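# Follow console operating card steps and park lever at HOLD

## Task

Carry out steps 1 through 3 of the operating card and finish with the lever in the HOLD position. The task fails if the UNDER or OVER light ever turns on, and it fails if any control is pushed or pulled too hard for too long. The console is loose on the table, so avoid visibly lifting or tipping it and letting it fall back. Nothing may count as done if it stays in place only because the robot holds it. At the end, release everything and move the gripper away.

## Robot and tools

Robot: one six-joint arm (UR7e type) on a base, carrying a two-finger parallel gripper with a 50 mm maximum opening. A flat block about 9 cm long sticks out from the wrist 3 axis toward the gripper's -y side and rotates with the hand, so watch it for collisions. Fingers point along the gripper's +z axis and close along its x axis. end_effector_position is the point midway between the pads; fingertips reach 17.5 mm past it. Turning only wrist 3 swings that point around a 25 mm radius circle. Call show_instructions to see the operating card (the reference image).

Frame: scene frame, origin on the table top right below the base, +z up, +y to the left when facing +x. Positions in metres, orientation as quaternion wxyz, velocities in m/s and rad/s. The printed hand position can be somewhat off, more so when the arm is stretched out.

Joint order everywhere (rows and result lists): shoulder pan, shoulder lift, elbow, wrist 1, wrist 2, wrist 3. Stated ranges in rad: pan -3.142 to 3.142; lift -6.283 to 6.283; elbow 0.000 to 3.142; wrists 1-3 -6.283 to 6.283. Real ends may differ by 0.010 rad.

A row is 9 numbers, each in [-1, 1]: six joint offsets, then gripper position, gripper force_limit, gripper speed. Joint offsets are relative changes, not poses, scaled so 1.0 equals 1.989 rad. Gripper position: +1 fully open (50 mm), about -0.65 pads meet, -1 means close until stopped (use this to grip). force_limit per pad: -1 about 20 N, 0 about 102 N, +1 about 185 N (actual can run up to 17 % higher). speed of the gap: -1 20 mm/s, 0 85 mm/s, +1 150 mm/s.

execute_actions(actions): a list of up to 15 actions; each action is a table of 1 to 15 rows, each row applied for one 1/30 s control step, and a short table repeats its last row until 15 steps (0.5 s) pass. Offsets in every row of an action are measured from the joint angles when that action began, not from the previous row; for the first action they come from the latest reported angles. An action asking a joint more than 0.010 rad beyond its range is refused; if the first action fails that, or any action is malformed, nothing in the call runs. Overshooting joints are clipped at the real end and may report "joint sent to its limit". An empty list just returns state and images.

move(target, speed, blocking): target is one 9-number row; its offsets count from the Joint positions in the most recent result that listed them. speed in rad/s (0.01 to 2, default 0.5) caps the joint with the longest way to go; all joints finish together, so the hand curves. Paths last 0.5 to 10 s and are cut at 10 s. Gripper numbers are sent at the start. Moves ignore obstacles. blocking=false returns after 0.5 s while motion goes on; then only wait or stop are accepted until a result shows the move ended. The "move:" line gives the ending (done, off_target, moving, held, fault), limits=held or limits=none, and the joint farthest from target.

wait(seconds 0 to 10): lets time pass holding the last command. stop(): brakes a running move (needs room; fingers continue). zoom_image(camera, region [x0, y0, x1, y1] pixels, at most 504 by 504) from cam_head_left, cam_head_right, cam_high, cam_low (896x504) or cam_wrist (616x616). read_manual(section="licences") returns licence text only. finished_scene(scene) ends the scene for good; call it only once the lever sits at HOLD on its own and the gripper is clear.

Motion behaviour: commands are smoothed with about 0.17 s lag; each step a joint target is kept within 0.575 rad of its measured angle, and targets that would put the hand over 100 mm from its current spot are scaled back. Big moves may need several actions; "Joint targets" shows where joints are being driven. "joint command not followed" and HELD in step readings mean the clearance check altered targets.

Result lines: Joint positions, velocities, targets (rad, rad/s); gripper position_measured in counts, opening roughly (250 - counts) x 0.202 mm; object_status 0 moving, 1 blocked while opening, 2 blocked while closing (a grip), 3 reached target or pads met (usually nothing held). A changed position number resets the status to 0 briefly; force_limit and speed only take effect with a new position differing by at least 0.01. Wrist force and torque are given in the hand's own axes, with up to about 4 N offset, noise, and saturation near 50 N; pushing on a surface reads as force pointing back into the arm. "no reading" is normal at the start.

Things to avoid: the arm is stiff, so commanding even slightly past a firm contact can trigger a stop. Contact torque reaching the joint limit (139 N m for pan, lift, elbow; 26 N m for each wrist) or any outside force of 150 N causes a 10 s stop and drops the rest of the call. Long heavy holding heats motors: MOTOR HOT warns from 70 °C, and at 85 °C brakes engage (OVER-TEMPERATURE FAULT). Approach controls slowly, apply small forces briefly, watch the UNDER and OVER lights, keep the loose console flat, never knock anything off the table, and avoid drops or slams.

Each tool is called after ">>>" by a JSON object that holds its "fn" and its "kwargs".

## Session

>>> {"fn": "execute_actions", "kwargs": {"actions": []}}

>>> {"fn": "show_instructions", "kwargs": {}}

Scene clock: 0.00 s.
end_effector_position=(+0.6648, -0.0743, +0.3613) position_measured=3 object_status=3 end_effector_quat_wxyz=(-0.069, -0.535, +0.840, -0.056) end_effector_velocity=(+0.000, -0.000, -0.000) end_effector_angular_velocity=(+0.000, +0.001, +0.001)
Joint names: [shoulder pan, shoulder lift, elbow, wrist 1, wrist 2, wrist 3]
Joint positions: [ 0.262 -1.943  1.915 -2.224 -2.117 -2.753]
Joint velocities: [-0.001  0.    -0.     0.001  0.001 -0.001]
Motor temperatures (°C, as the motors report them): [28 30 32 38 35 38]
Wrist force (N, on the end effector, along its own x y z axes, offset not removed): no reading
Wrist torque (N m, same axes, about the end effector's origin, offset not removed): no reading
Joint targets: [0.262 -1.943 1.915 -2.224 -2.117 -2.753]
camera_calibration (this result's frames):
cam_wrist: T_world_to_cam=[[-0.457195, -0.874606, 0.161361, 0.188355], [-0.832496, 0.484695, 0.268369, 0.489104], [-0.312928, -0.0116357, -0.949706, 0.694168], [0, 0, 0, 1]] pos_world=[0.710516, -0.0642524, 0.497602]

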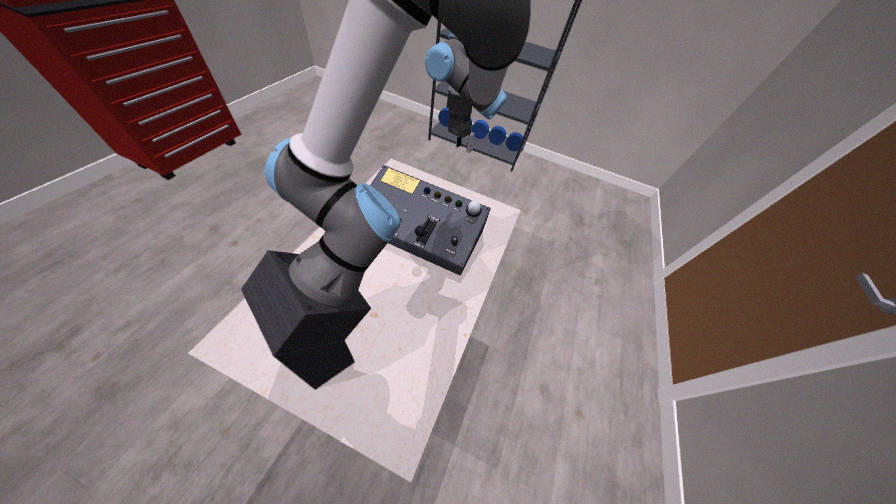

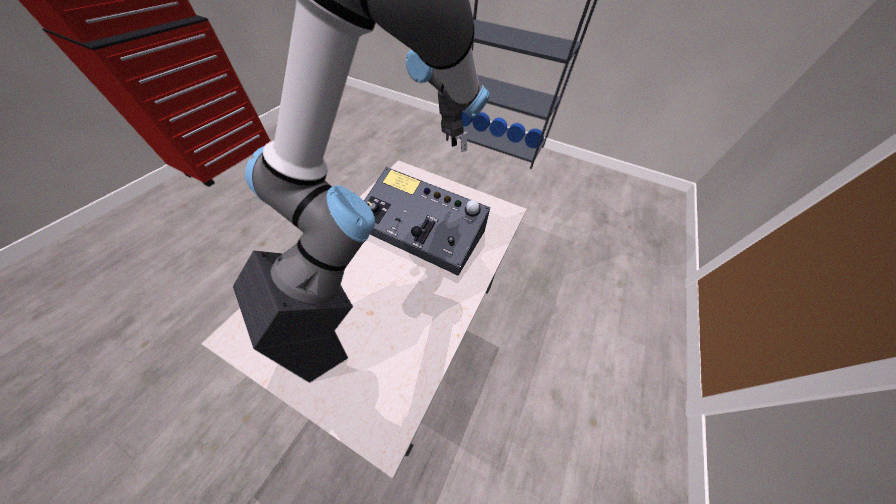

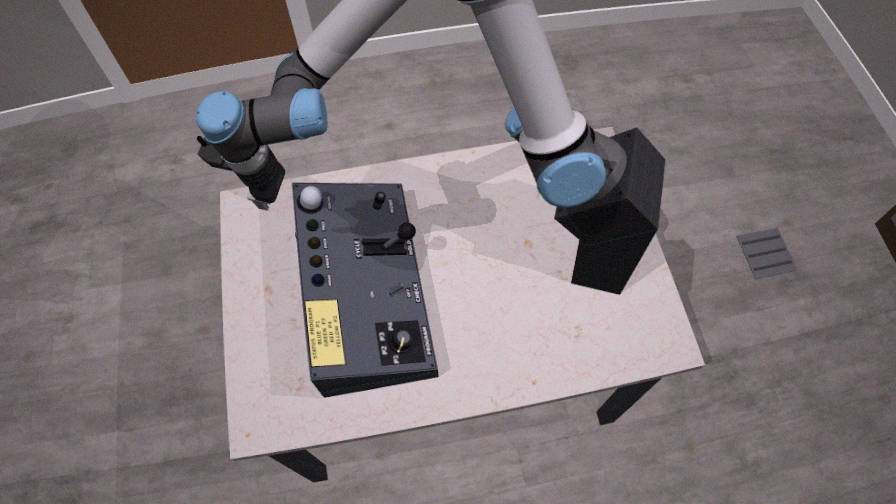

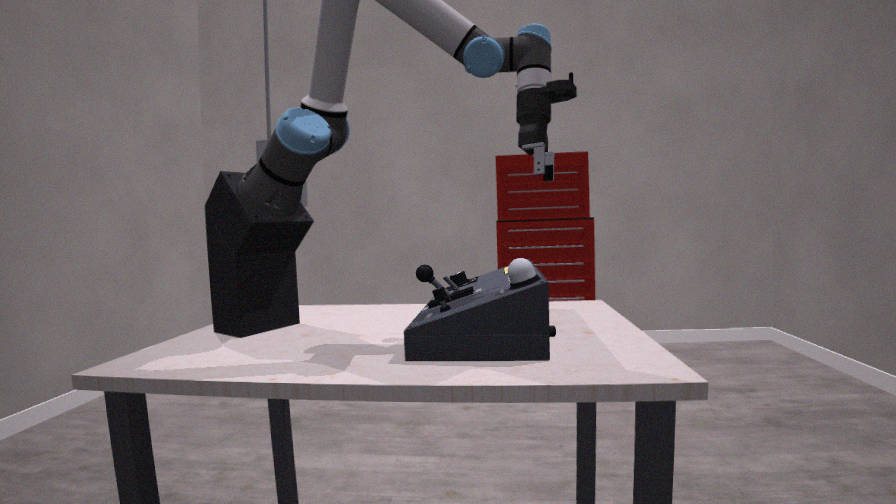

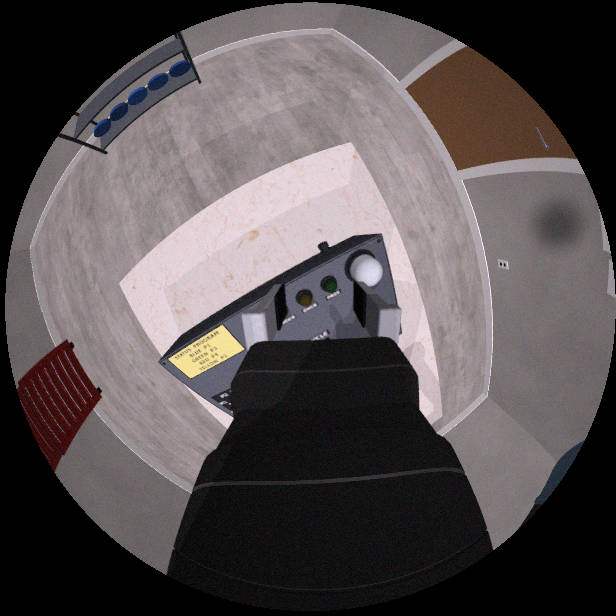

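Reference images for this scene: operating card.

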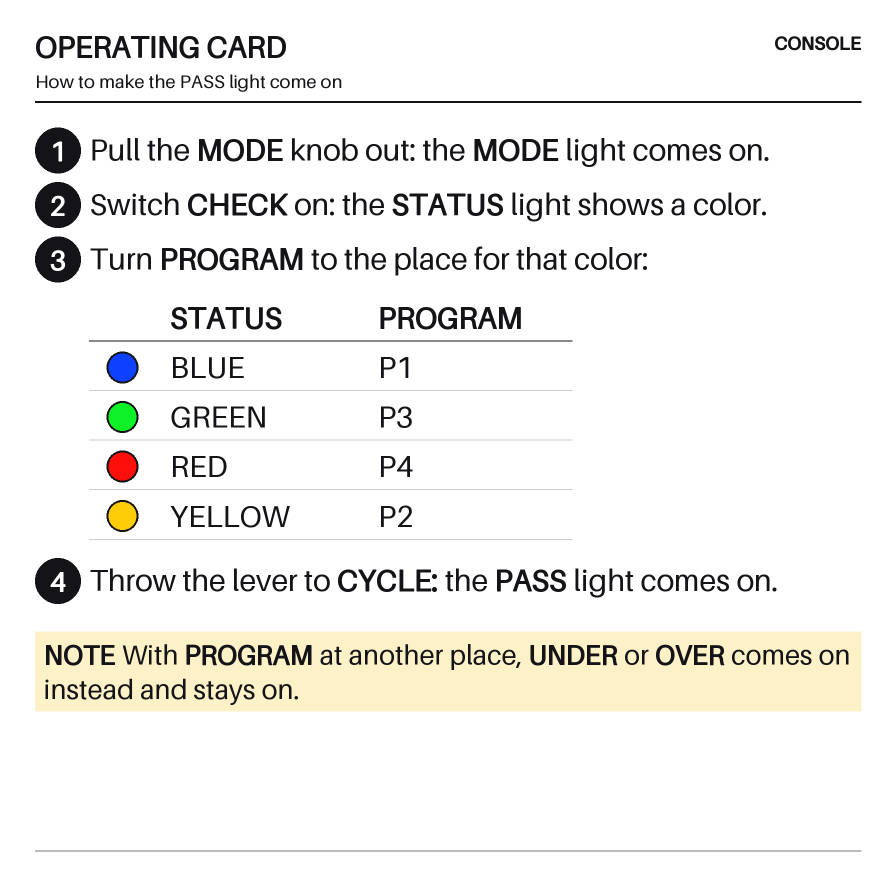

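>>> {"fn": "zoom_image", "kwargs": {"camera": "cam_high", "region": [300,150,520,400]}}

>>> {"fn": "zoom_image", "kwargs": {"camera": "cam_low", "region": [390,250,570,370]}}

Region (300, 150, 520, 400) of cam_high's 896x504 image, scaled by 2.016, with more detail than that image has; it fills the left 444 columns of this view, and the rest is white.

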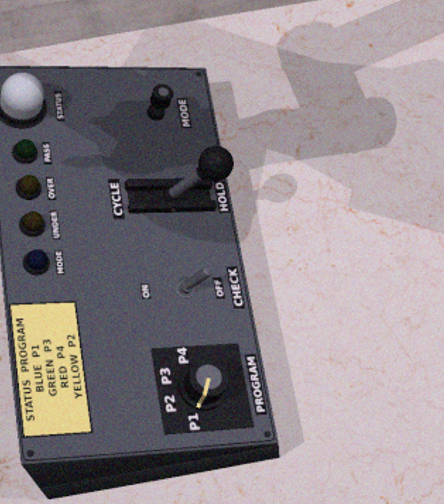

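Region (390, 250, 570, 370) of cam_low's 896x504 image, scaled by 2.800, with more detail than that image has.

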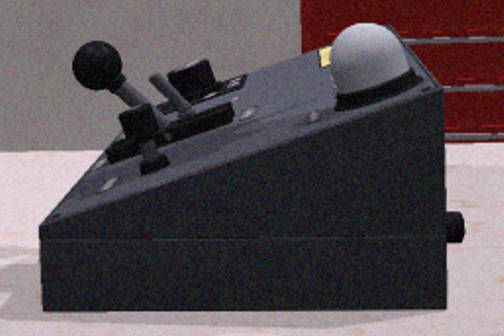

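>>> {"fn": "move", "kwargs": {"target": [-0.229,0,0.01,0.756,0.859,-0.281,1,-0.5,0], "speed": 1.5}}

>>> {"fn": "move", "kwargs": {"target": [-0.229,0,0.01,0.756,0.859,-0.281,1,-0.5,0], "speed": 1.5}}

Scene clock: 48.00 s.
end_effector_position=(+0.5684, +0.1684, +0.4618) position_measured=3 object_status=3 end_effector_quat_wxyz=(+0.043, -0.042, +0.677, +0.734) end_effector_velocity=(-0.000, -0.000, +0.000) end_effector_angular_velocity=(+0.000, +0.002, -0.000)
Joint names: [shoulder pan, shoulder lift, elbow, wrist 1, wrist 2, wrist 3]
Joint positions: [-0.193 -1.943  1.935 -0.721 -0.409 -3.312]
Joint velocities: [-0.001 -0.001  0.001  0.002  0.     0.   ]
Motor temperatures (°C, as the motors report them): [28 30 32 38 35 38]
Wrist force (N, on the end effector, along its own x y z axes, offset not removed): [-0.2 0.0 -0.1]
Wrist torque (N m, same axes, about the end effector's origin, offset not removed): [0.12 0.13 -0.07]
Joint targets: [-0.194 -1.943 1.935 -0.720 -0.409 -3.312]
move: done; limits=none; farthest joint: the wrist 2, 0.001 radians from its target (1.709 radians at the start)
camera_calibration (this result's frames):
cam_wrist: T_world_to_cam=[[-0.996886, 0.0164691, -0.0771142, 0.607201], [-0.0776636, -0.374298, 0.92405, -0.322959], [-0.0136455, 0.927162, 0.374412, -0.17748], [0, 0, 0, 1]] pos_world=[0.577807, 0.0336696, 0.411705]

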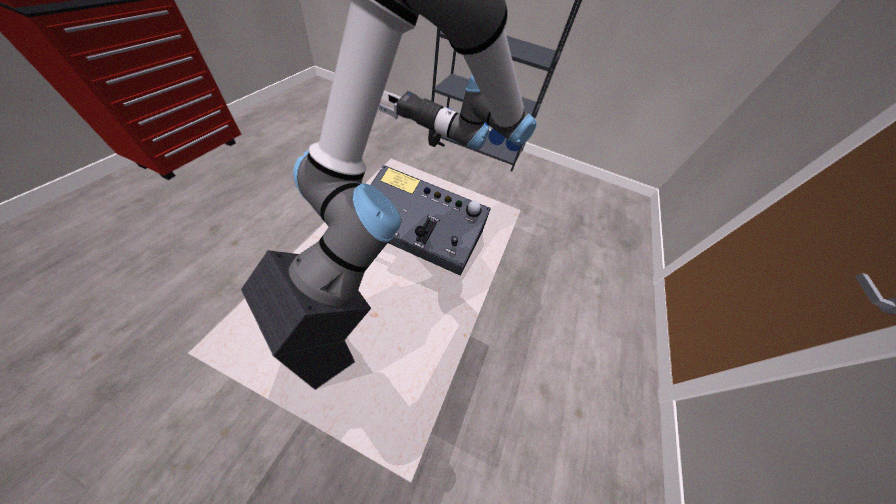

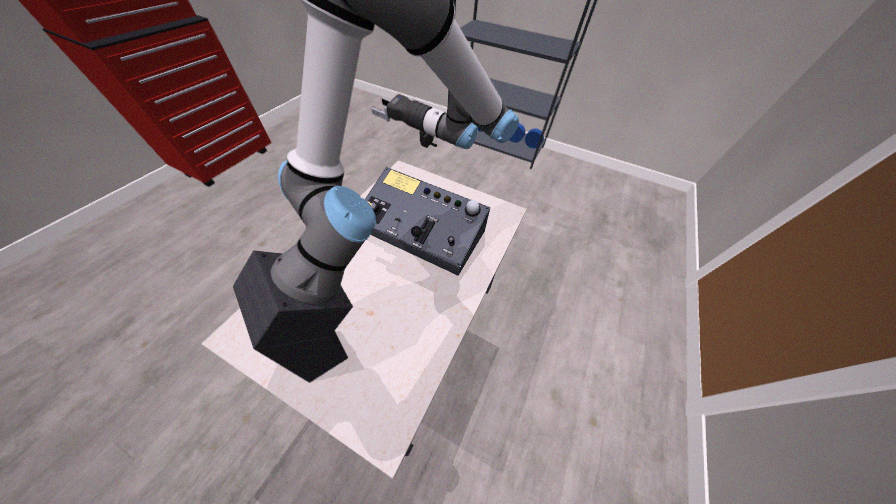

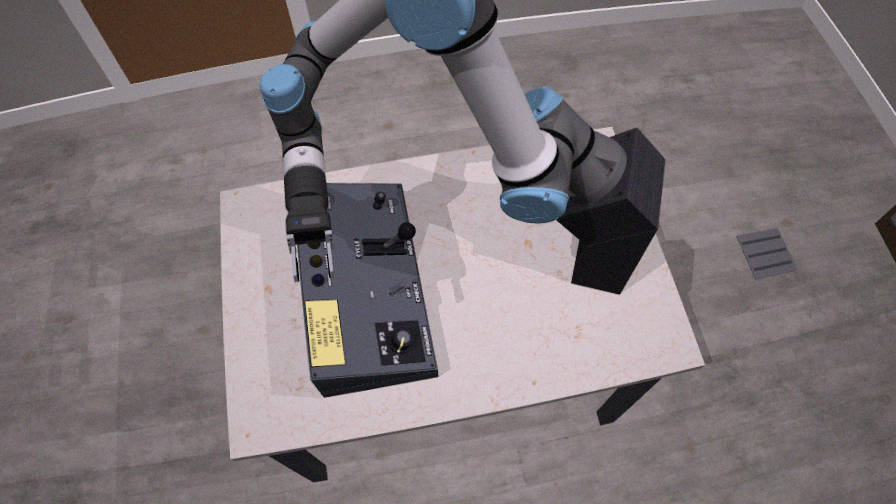

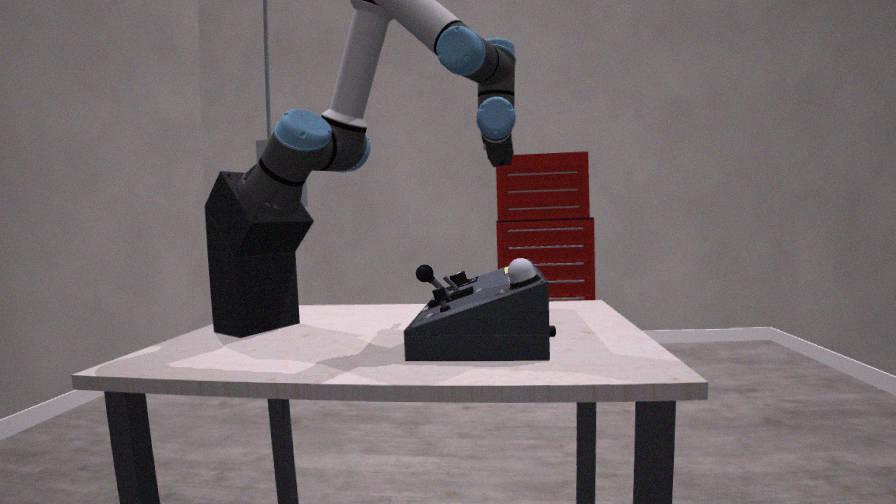

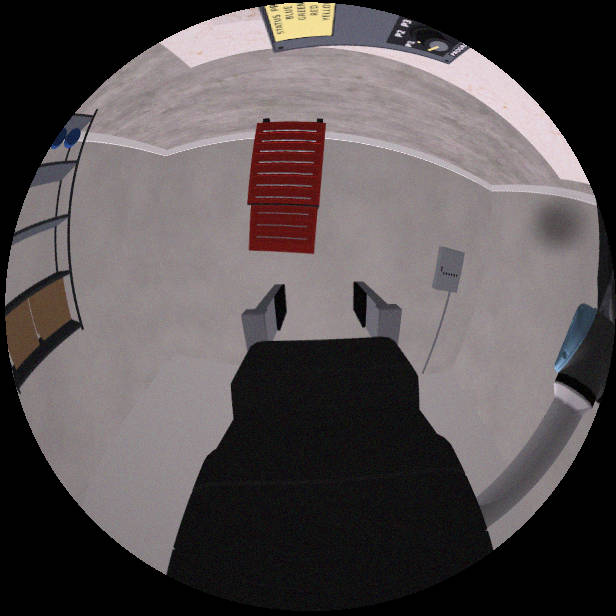

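Scene clock: 49.93 s.
end_effector_position=(+0.4440, -0.1622, +0.2539) position_measured=3 object_status=3 end_effector_quat_wxyz=(+0.003, +0.706, +0.708, +0.001) end_effector_velocity=(-0.001, +0.000, -0.000) end_effector_angular_velocity=(+0.001, +0.004, -0.000)
Joint names: [shoulder pan, shoulder lift, elbow, wrist 1, wrist 2, wrist 3]
Joint positions: [-0.649 -1.943  1.954  0.783  1.299 -3.871]
Joint velocities: [ 0.     0.001  0.     0.002  0.002 -0.   ]
Motor temperatures (°C, as the motors report them): [28 30 32 38 35 38]
Wrist force (N, on the end effector, along its own x y z axes, offset not removed): [0.9 2.9 1.3]
Wrist torque (N m, same axes, about the end effector's origin, offset not removed): [0.58 0.00 -0.22]
Joint targets: [-0.649 -1.943 1.954 0.783 1.299 -3.871]
move: done; limits=none; farthest joint: the shoulder pan, 0.000 radians from its target (0.455 radians at the start)
camera_calibration (this result's frames):
cam_wrist: T_world_to_cam=[[0.0389256, 0.999095, -0.0171224, 0.156782], [0.952517, -0.0319214, 0.302808, -0.508367], [0.301988, -0.0280964, -0.952898, 0.247204], [0, 0, 0, 1]] pos_world=[0.403472, -0.165922, 0.392182]

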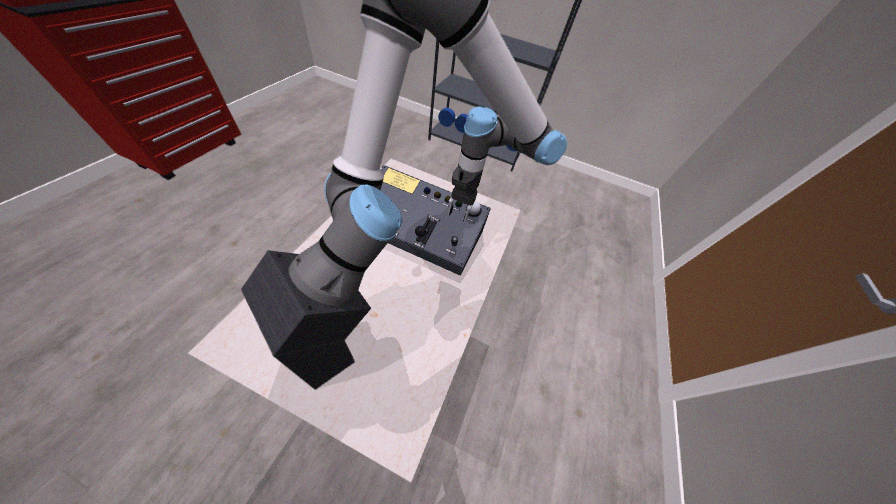

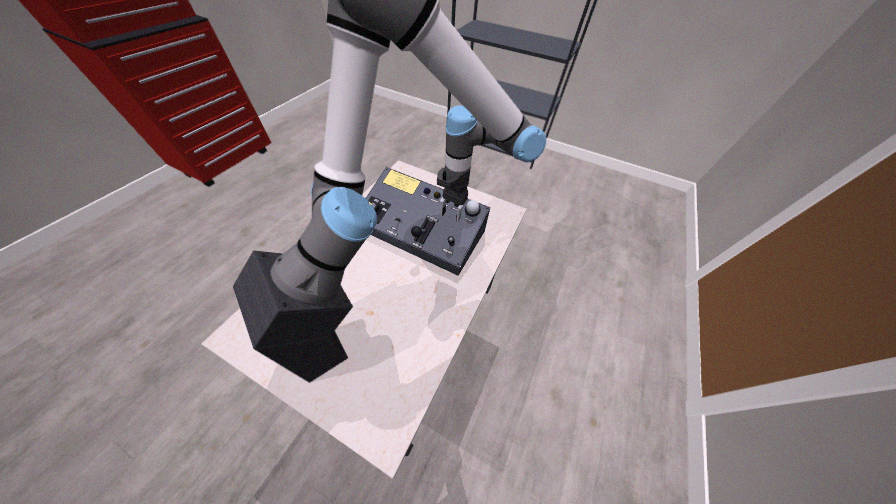

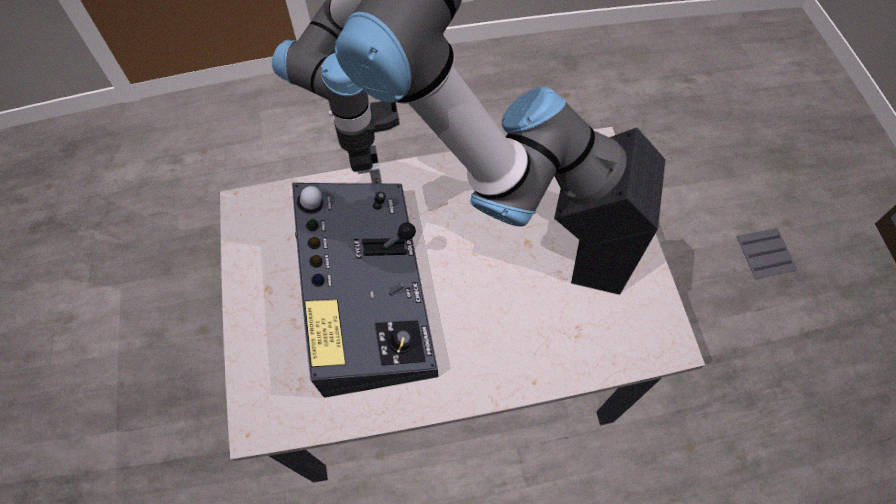

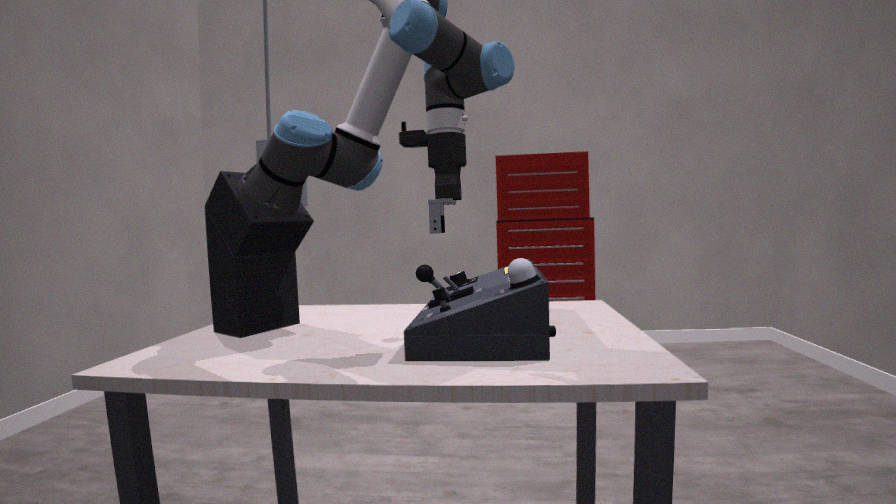

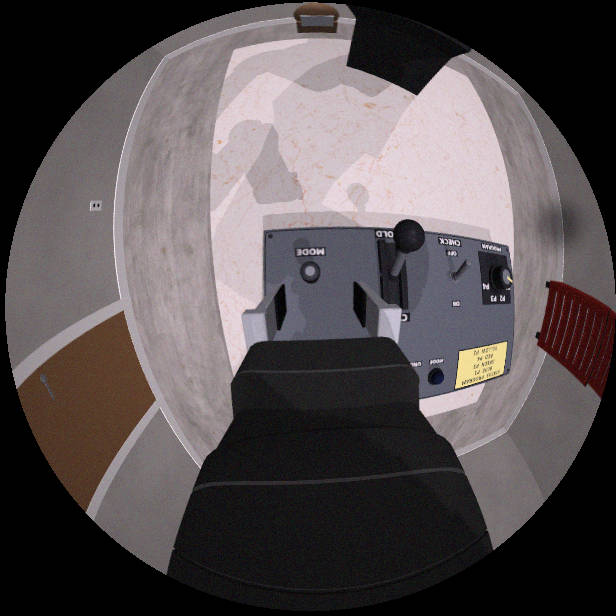

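>>> {"fn": "move", "kwargs": {"target": [0.0557,0.1566,-0.0079,-0.1547,0.0397,0.0414,1,-0.5,0], "speed": 0.4}}

>>> {"fn": "zoom_image", "kwargs": {"camera": "cam_wrist", "region": [240,240,400,360]}}

>>> {"fn": "zoom_image", "kwargs": {"camera": "cam_low", "region": [400,250,490,320]}}

Scene clock: 57.07 s.
end_effector_position=(+0.4445, -0.1704, +0.1226) position_measured=3 object_status=3 end_effector_quat_wxyz=(-0.000, +0.707, +0.707, -0.000) end_effector_velocity=(-0.001, +0.001, -0.001) end_effector_angular_velocity=(+0.003, +0.001, -0.000)
Joint names: [shoulder pan, shoulder lift, elbow, wrist 1, wrist 2, wrist 3]
Joint positions: [-0.538 -1.631  1.939  0.475  1.378 -3.788]
Joint velocities: [ 0.001  0.002  0.     0.    -0.001 -0.   ]
Motor temperatures (°C, as the motors report them): [28 30 32 38 35 38]
Wrist force (N, on the end effector, along its own x y z axes, offset not removed): [-1.9 0.9 0.4]
Wrist torque (N m, same axes, about the end effector's origin, offset not removed): [0.44 0.53 0.01]
Joint targets: [-0.538 -1.631 1.939 0.475 1.378 -3.788]
move: done; limits=none; farthest joint: the shoulder pan, 0.000 radians from its target (0.111 radians at the start)
camera_calibration (this result's frames):
cam_wrist: T_world_to_cam=[[0.0419666, 0.999023, -0.0138862, 0.160952], [0.954071, -0.0359443, 0.297415, -0.470102], [0.296625, -0.0257299, -0.954647, 0.124668], [0, 0, 0, 1]] pos_world=[0.404777, -0.174485, 0.261065]

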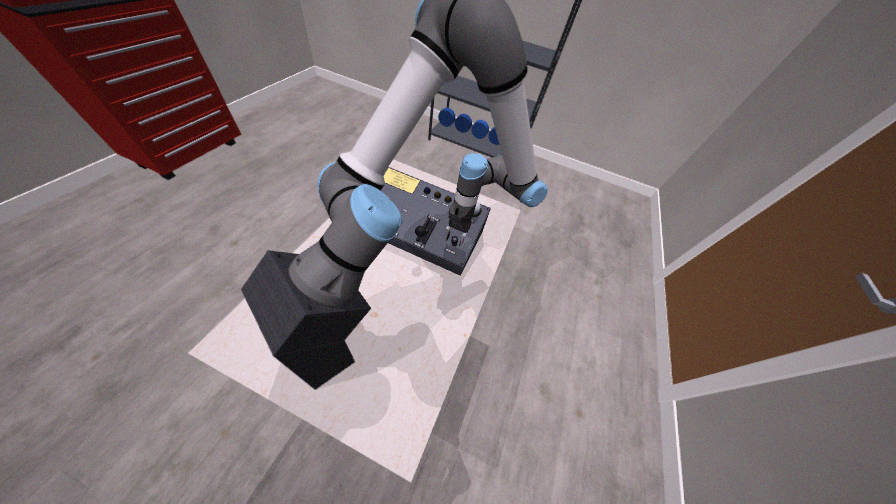

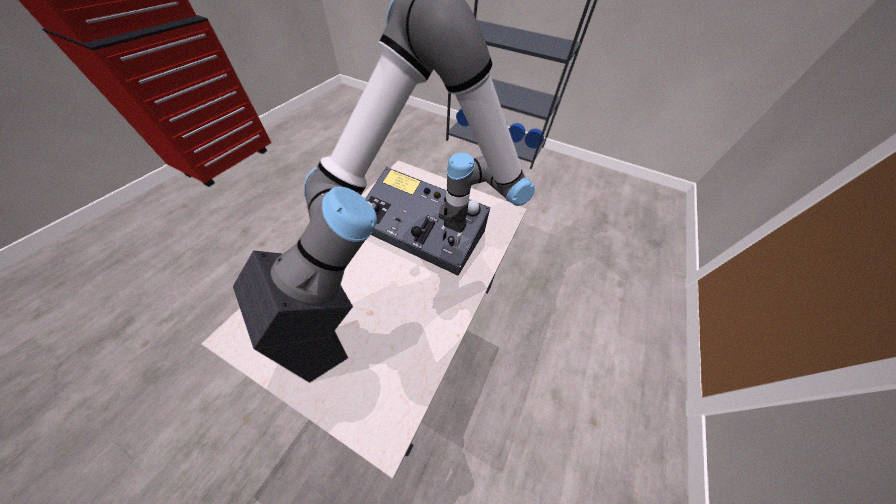

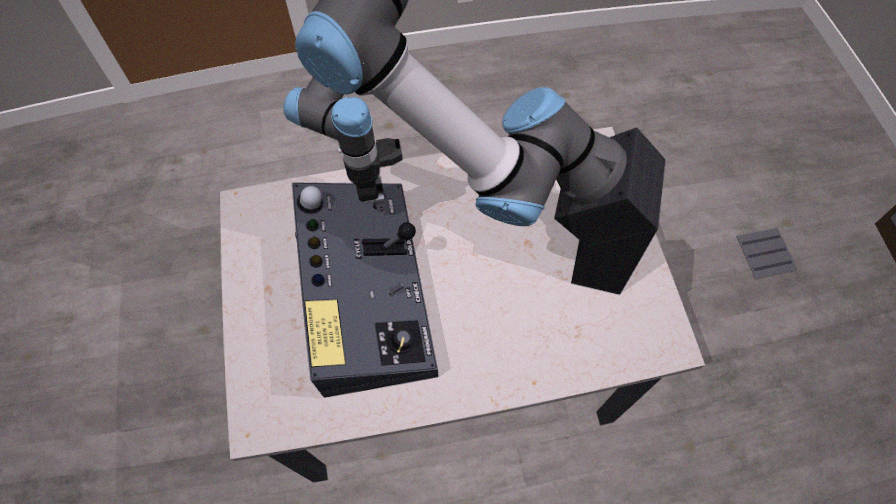

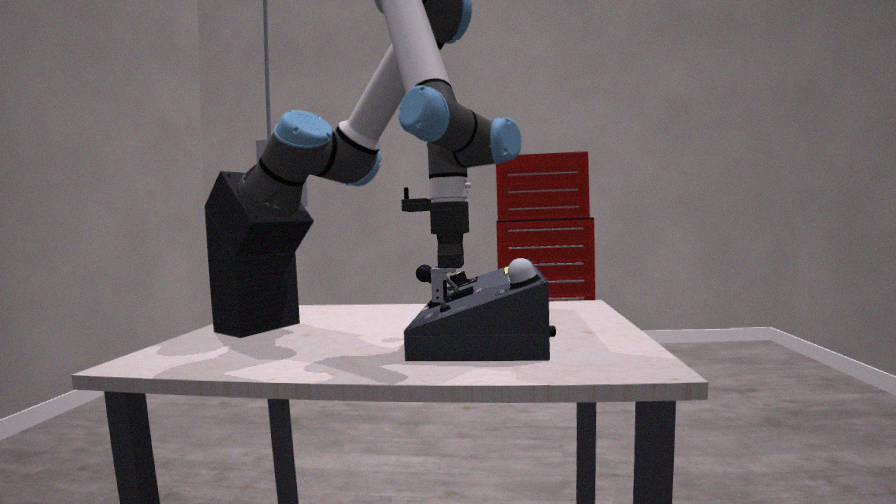

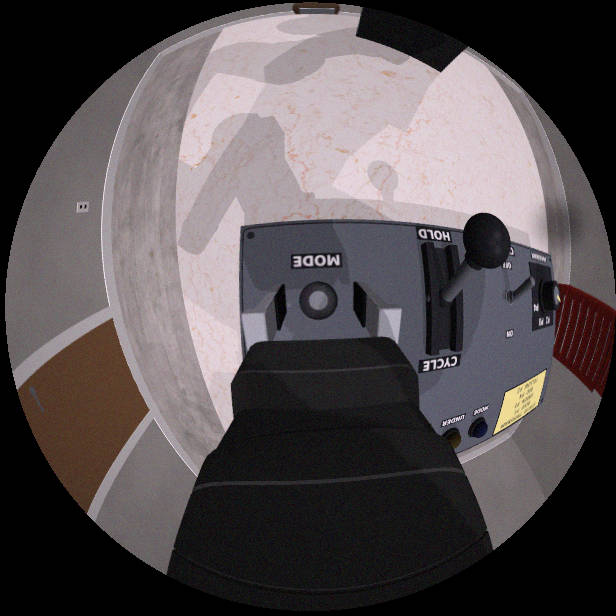

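Region (240, 240, 400, 360) of cam_wrist's 616x616 image, scaled by 3.150, with more detail than that image has; it fills the top 378 rows of this view, and the rest is white.

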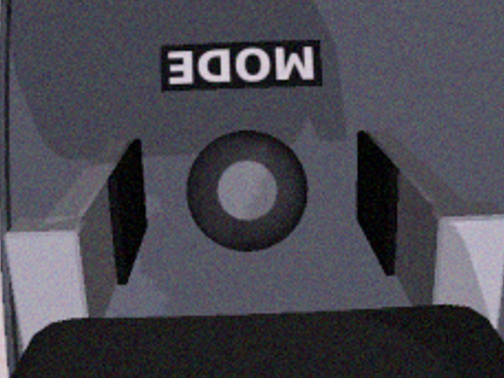

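Region (400, 250, 490, 320) of cam_low's 896x504 image, scaled by 5.600, with more detail than that image has.

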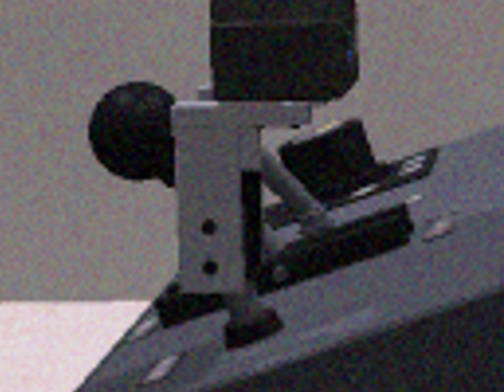

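>>> {"fn": "execute_actions", "kwargs": {"actions": [[[-0.0017,0.0001,-0.0006,0.0005,-0.0012,-0.0012,-1,-0.5,0]]]}}

>>> {"fn": "move", "kwargs": {"target": [-0.0084,-0.0163,0.0071,0.0106,-0.0061,-0.0062,-1,-0.5,0], "speed": 0.06}}

Scene clock: 67.57 s.
end_effector_position=(+0.4447, -0.1716, +0.1226) position_measured=131 object_status=0 end_effector_quat_wxyz=(-0.000, +0.707, +0.707, -0.000) end_effector_velocity=(-0.001, -0.000, +0.000) end_effector_angular_velocity=(-0.001, +0.002, -0.001)
Joint names: [shoulder pan, shoulder lift, elbow, wrist 1, wrist 2, wrist 3]
Joint positions: [-0.541 -1.631  1.938  0.476  1.375 -3.791]
Joint velocities: [-0.     0.     0.     0.001  0.002  0.   ]
Motor temperatures (°C, as the motors report them): [28 30 32 38 35 38]
Wrist force (N, on the end effector, along its own x y z axes, offset not removed): [4.0 -0.2 2.5]
Wrist torque (N m, same axes, about the end effector's origin, offset not removed): [-0.03 0.00 -0.26]
Joint targets: [-0.542 -1.631 1.938 0.476 1.375 -3.791]
Step readings (joint positions):
0: [-0.538 -1.631 1.939 0.475 1.378 -3.788]
1: [-0.538 -1.631 1.939 0.475 1.378 -3.788]
2: [-0.539 -1.631 1.938 0.475 1.378 -3.789]
4: [-0.540 -1.631 1.938 0.476 1.377 -3.790]
8: [-0.541 -1.631 1.938 0.476 1.376 -3.791]
15: Joint positions above
camera_calibration (this result's frames):
cam_wrist: T_world_to_cam=[[0.041864, 0.999025, -0.0140346, 0.162227], [0.953956, -0.0357917, 0.297803, -0.470222], [0.29701, -0.0258556, -0.954524, 0.124376], [0, 0, 0, 1]] pos_world=[0.404839, -0.175683, 0.26103]

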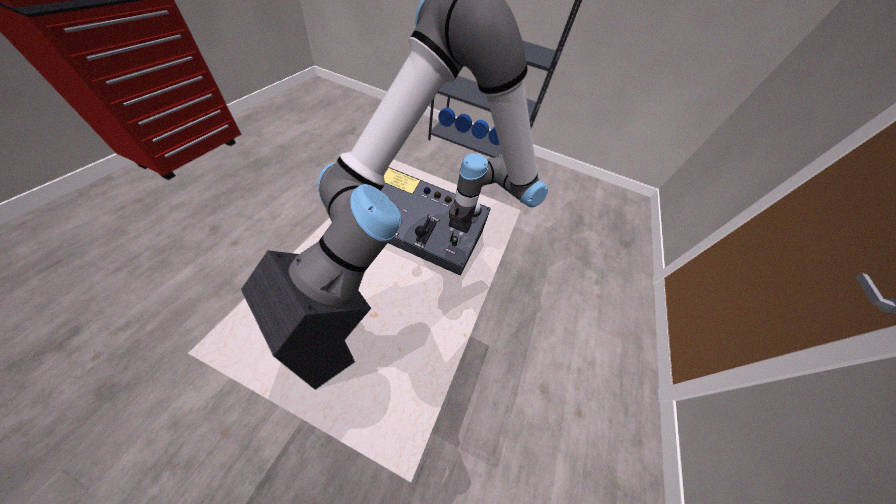

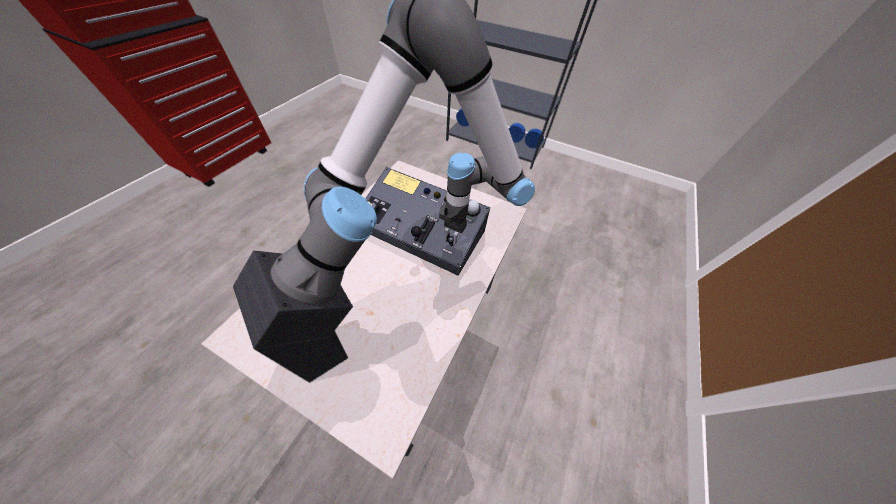

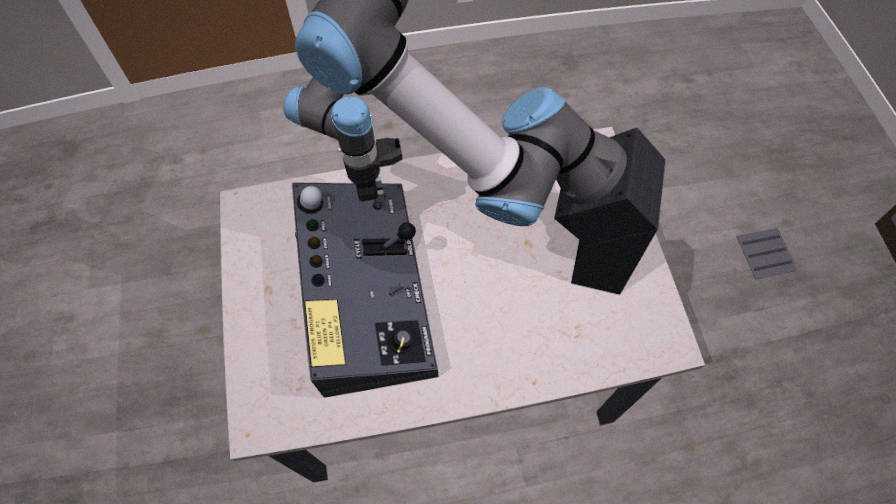

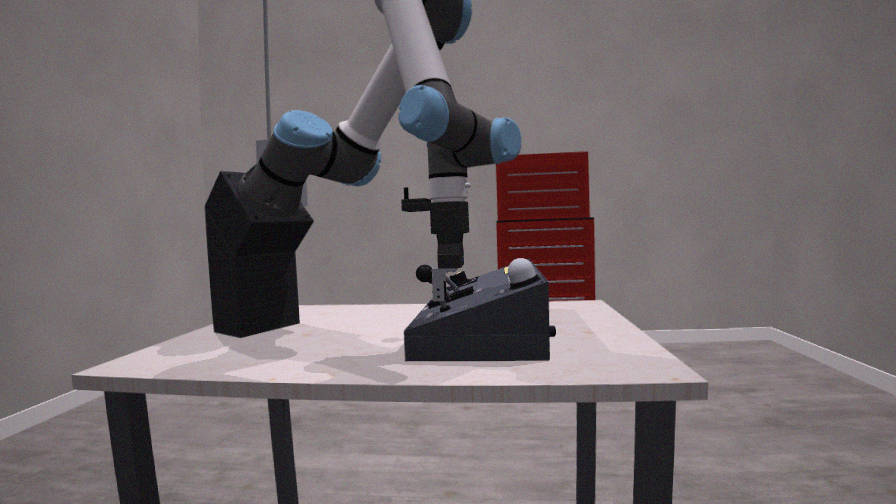

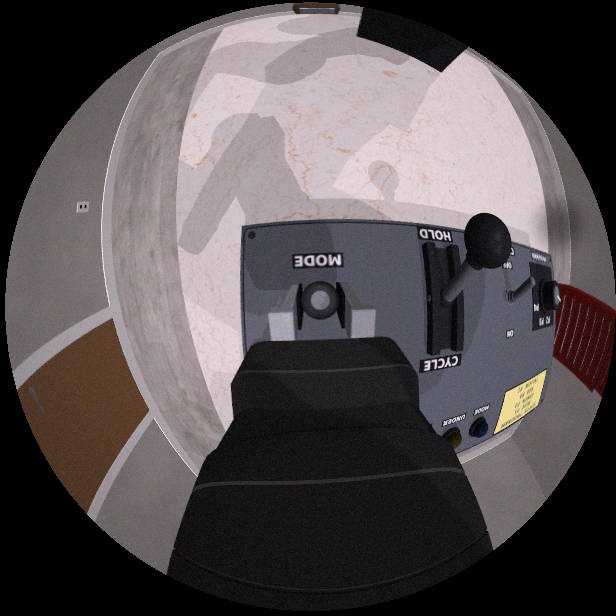

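Scene clock: 68.43 s.
end_effector_position=(+0.4413, -0.1717, +0.1343) position_measured=131 object_status=2 end_effector_quat_wxyz=(-0.000, +0.707, +0.707, +0.000) end_effector_velocity=(-0.001, +0.000, +0.001) end_effector_angular_velocity=(-0.000, +0.001, +0.003)
Joint names: [shoulder pan, shoulder lift, elbow, wrist 1, wrist 2, wrist 3]
Joint positions: [-0.558 -1.663  1.952  0.497  1.363 -3.803]
Joint velocities: [-0.    -0.002  0.001  0.001  0.001 -0.003]
Motor temperatures (°C, as the motors report them): [28 30 32 38 35 38]
Wrist force (N, on the end effector, along its own x y z axes, offset not removed): [7.1 -10.2 -1.6]
Wrist torque (N m, same axes, about the end effector's origin, offset not removed): [0.32 -0.16 -0.13]
Joint targets: [-0.558 -1.664 1.952 0.497 1.363 -3.803]
move: done; limits=none; farthest joint: the shoulder pan, 0.000 radians from its target (0.016 radians at the start)
camera_calibration (this result's frames):
cam_wrist: T_world_to_cam=[[0.0416649, 0.999039, -0.0135955, 0.162695], [0.954003, -0.0357359, 0.297658, -0.470457], [0.296886, -0.0253721, -0.954576, 0.136671], [0, 0, 0, 1]] pos_world=[0.401463, -0.175883, 0.27271]

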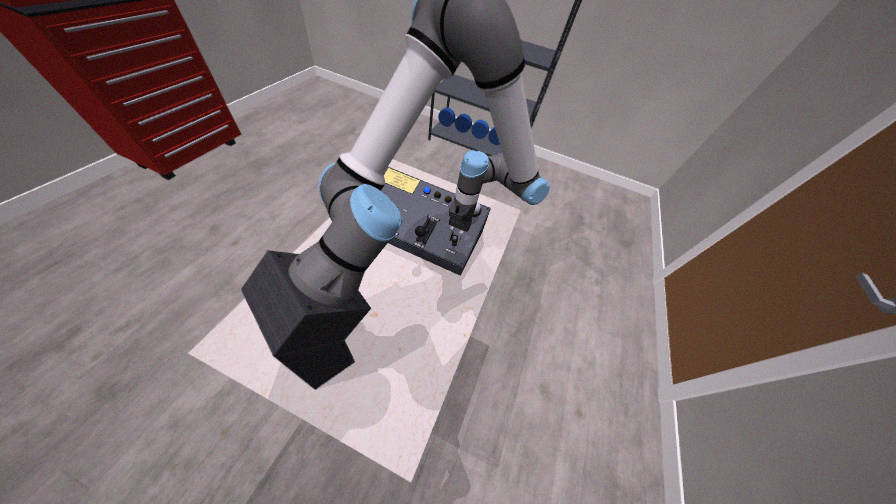

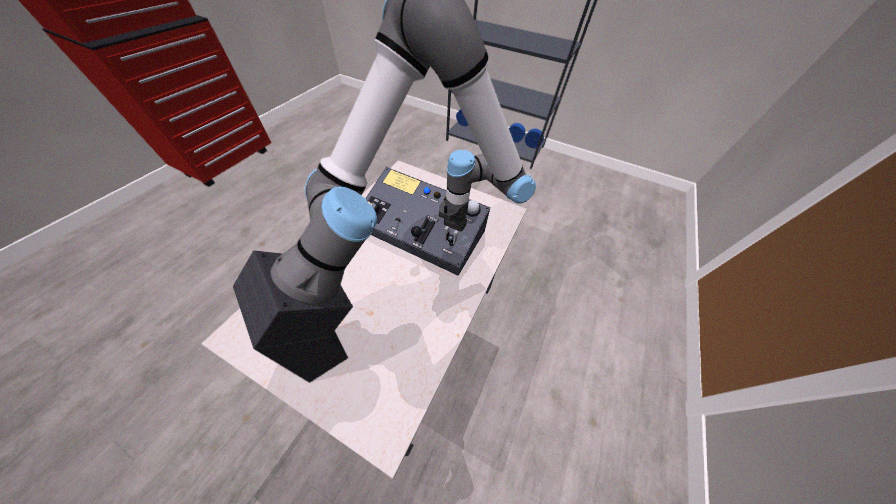

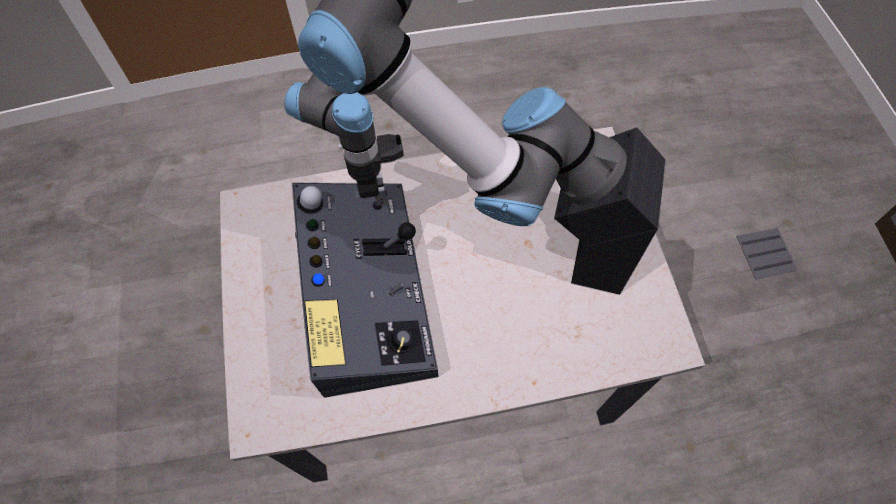

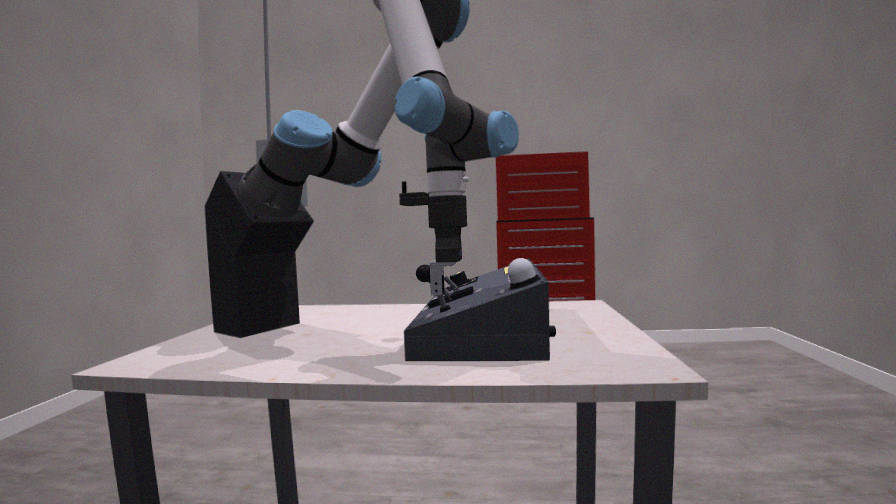

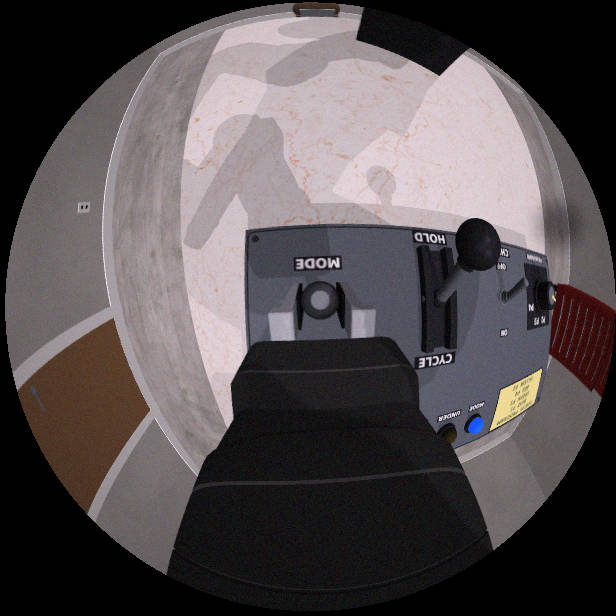

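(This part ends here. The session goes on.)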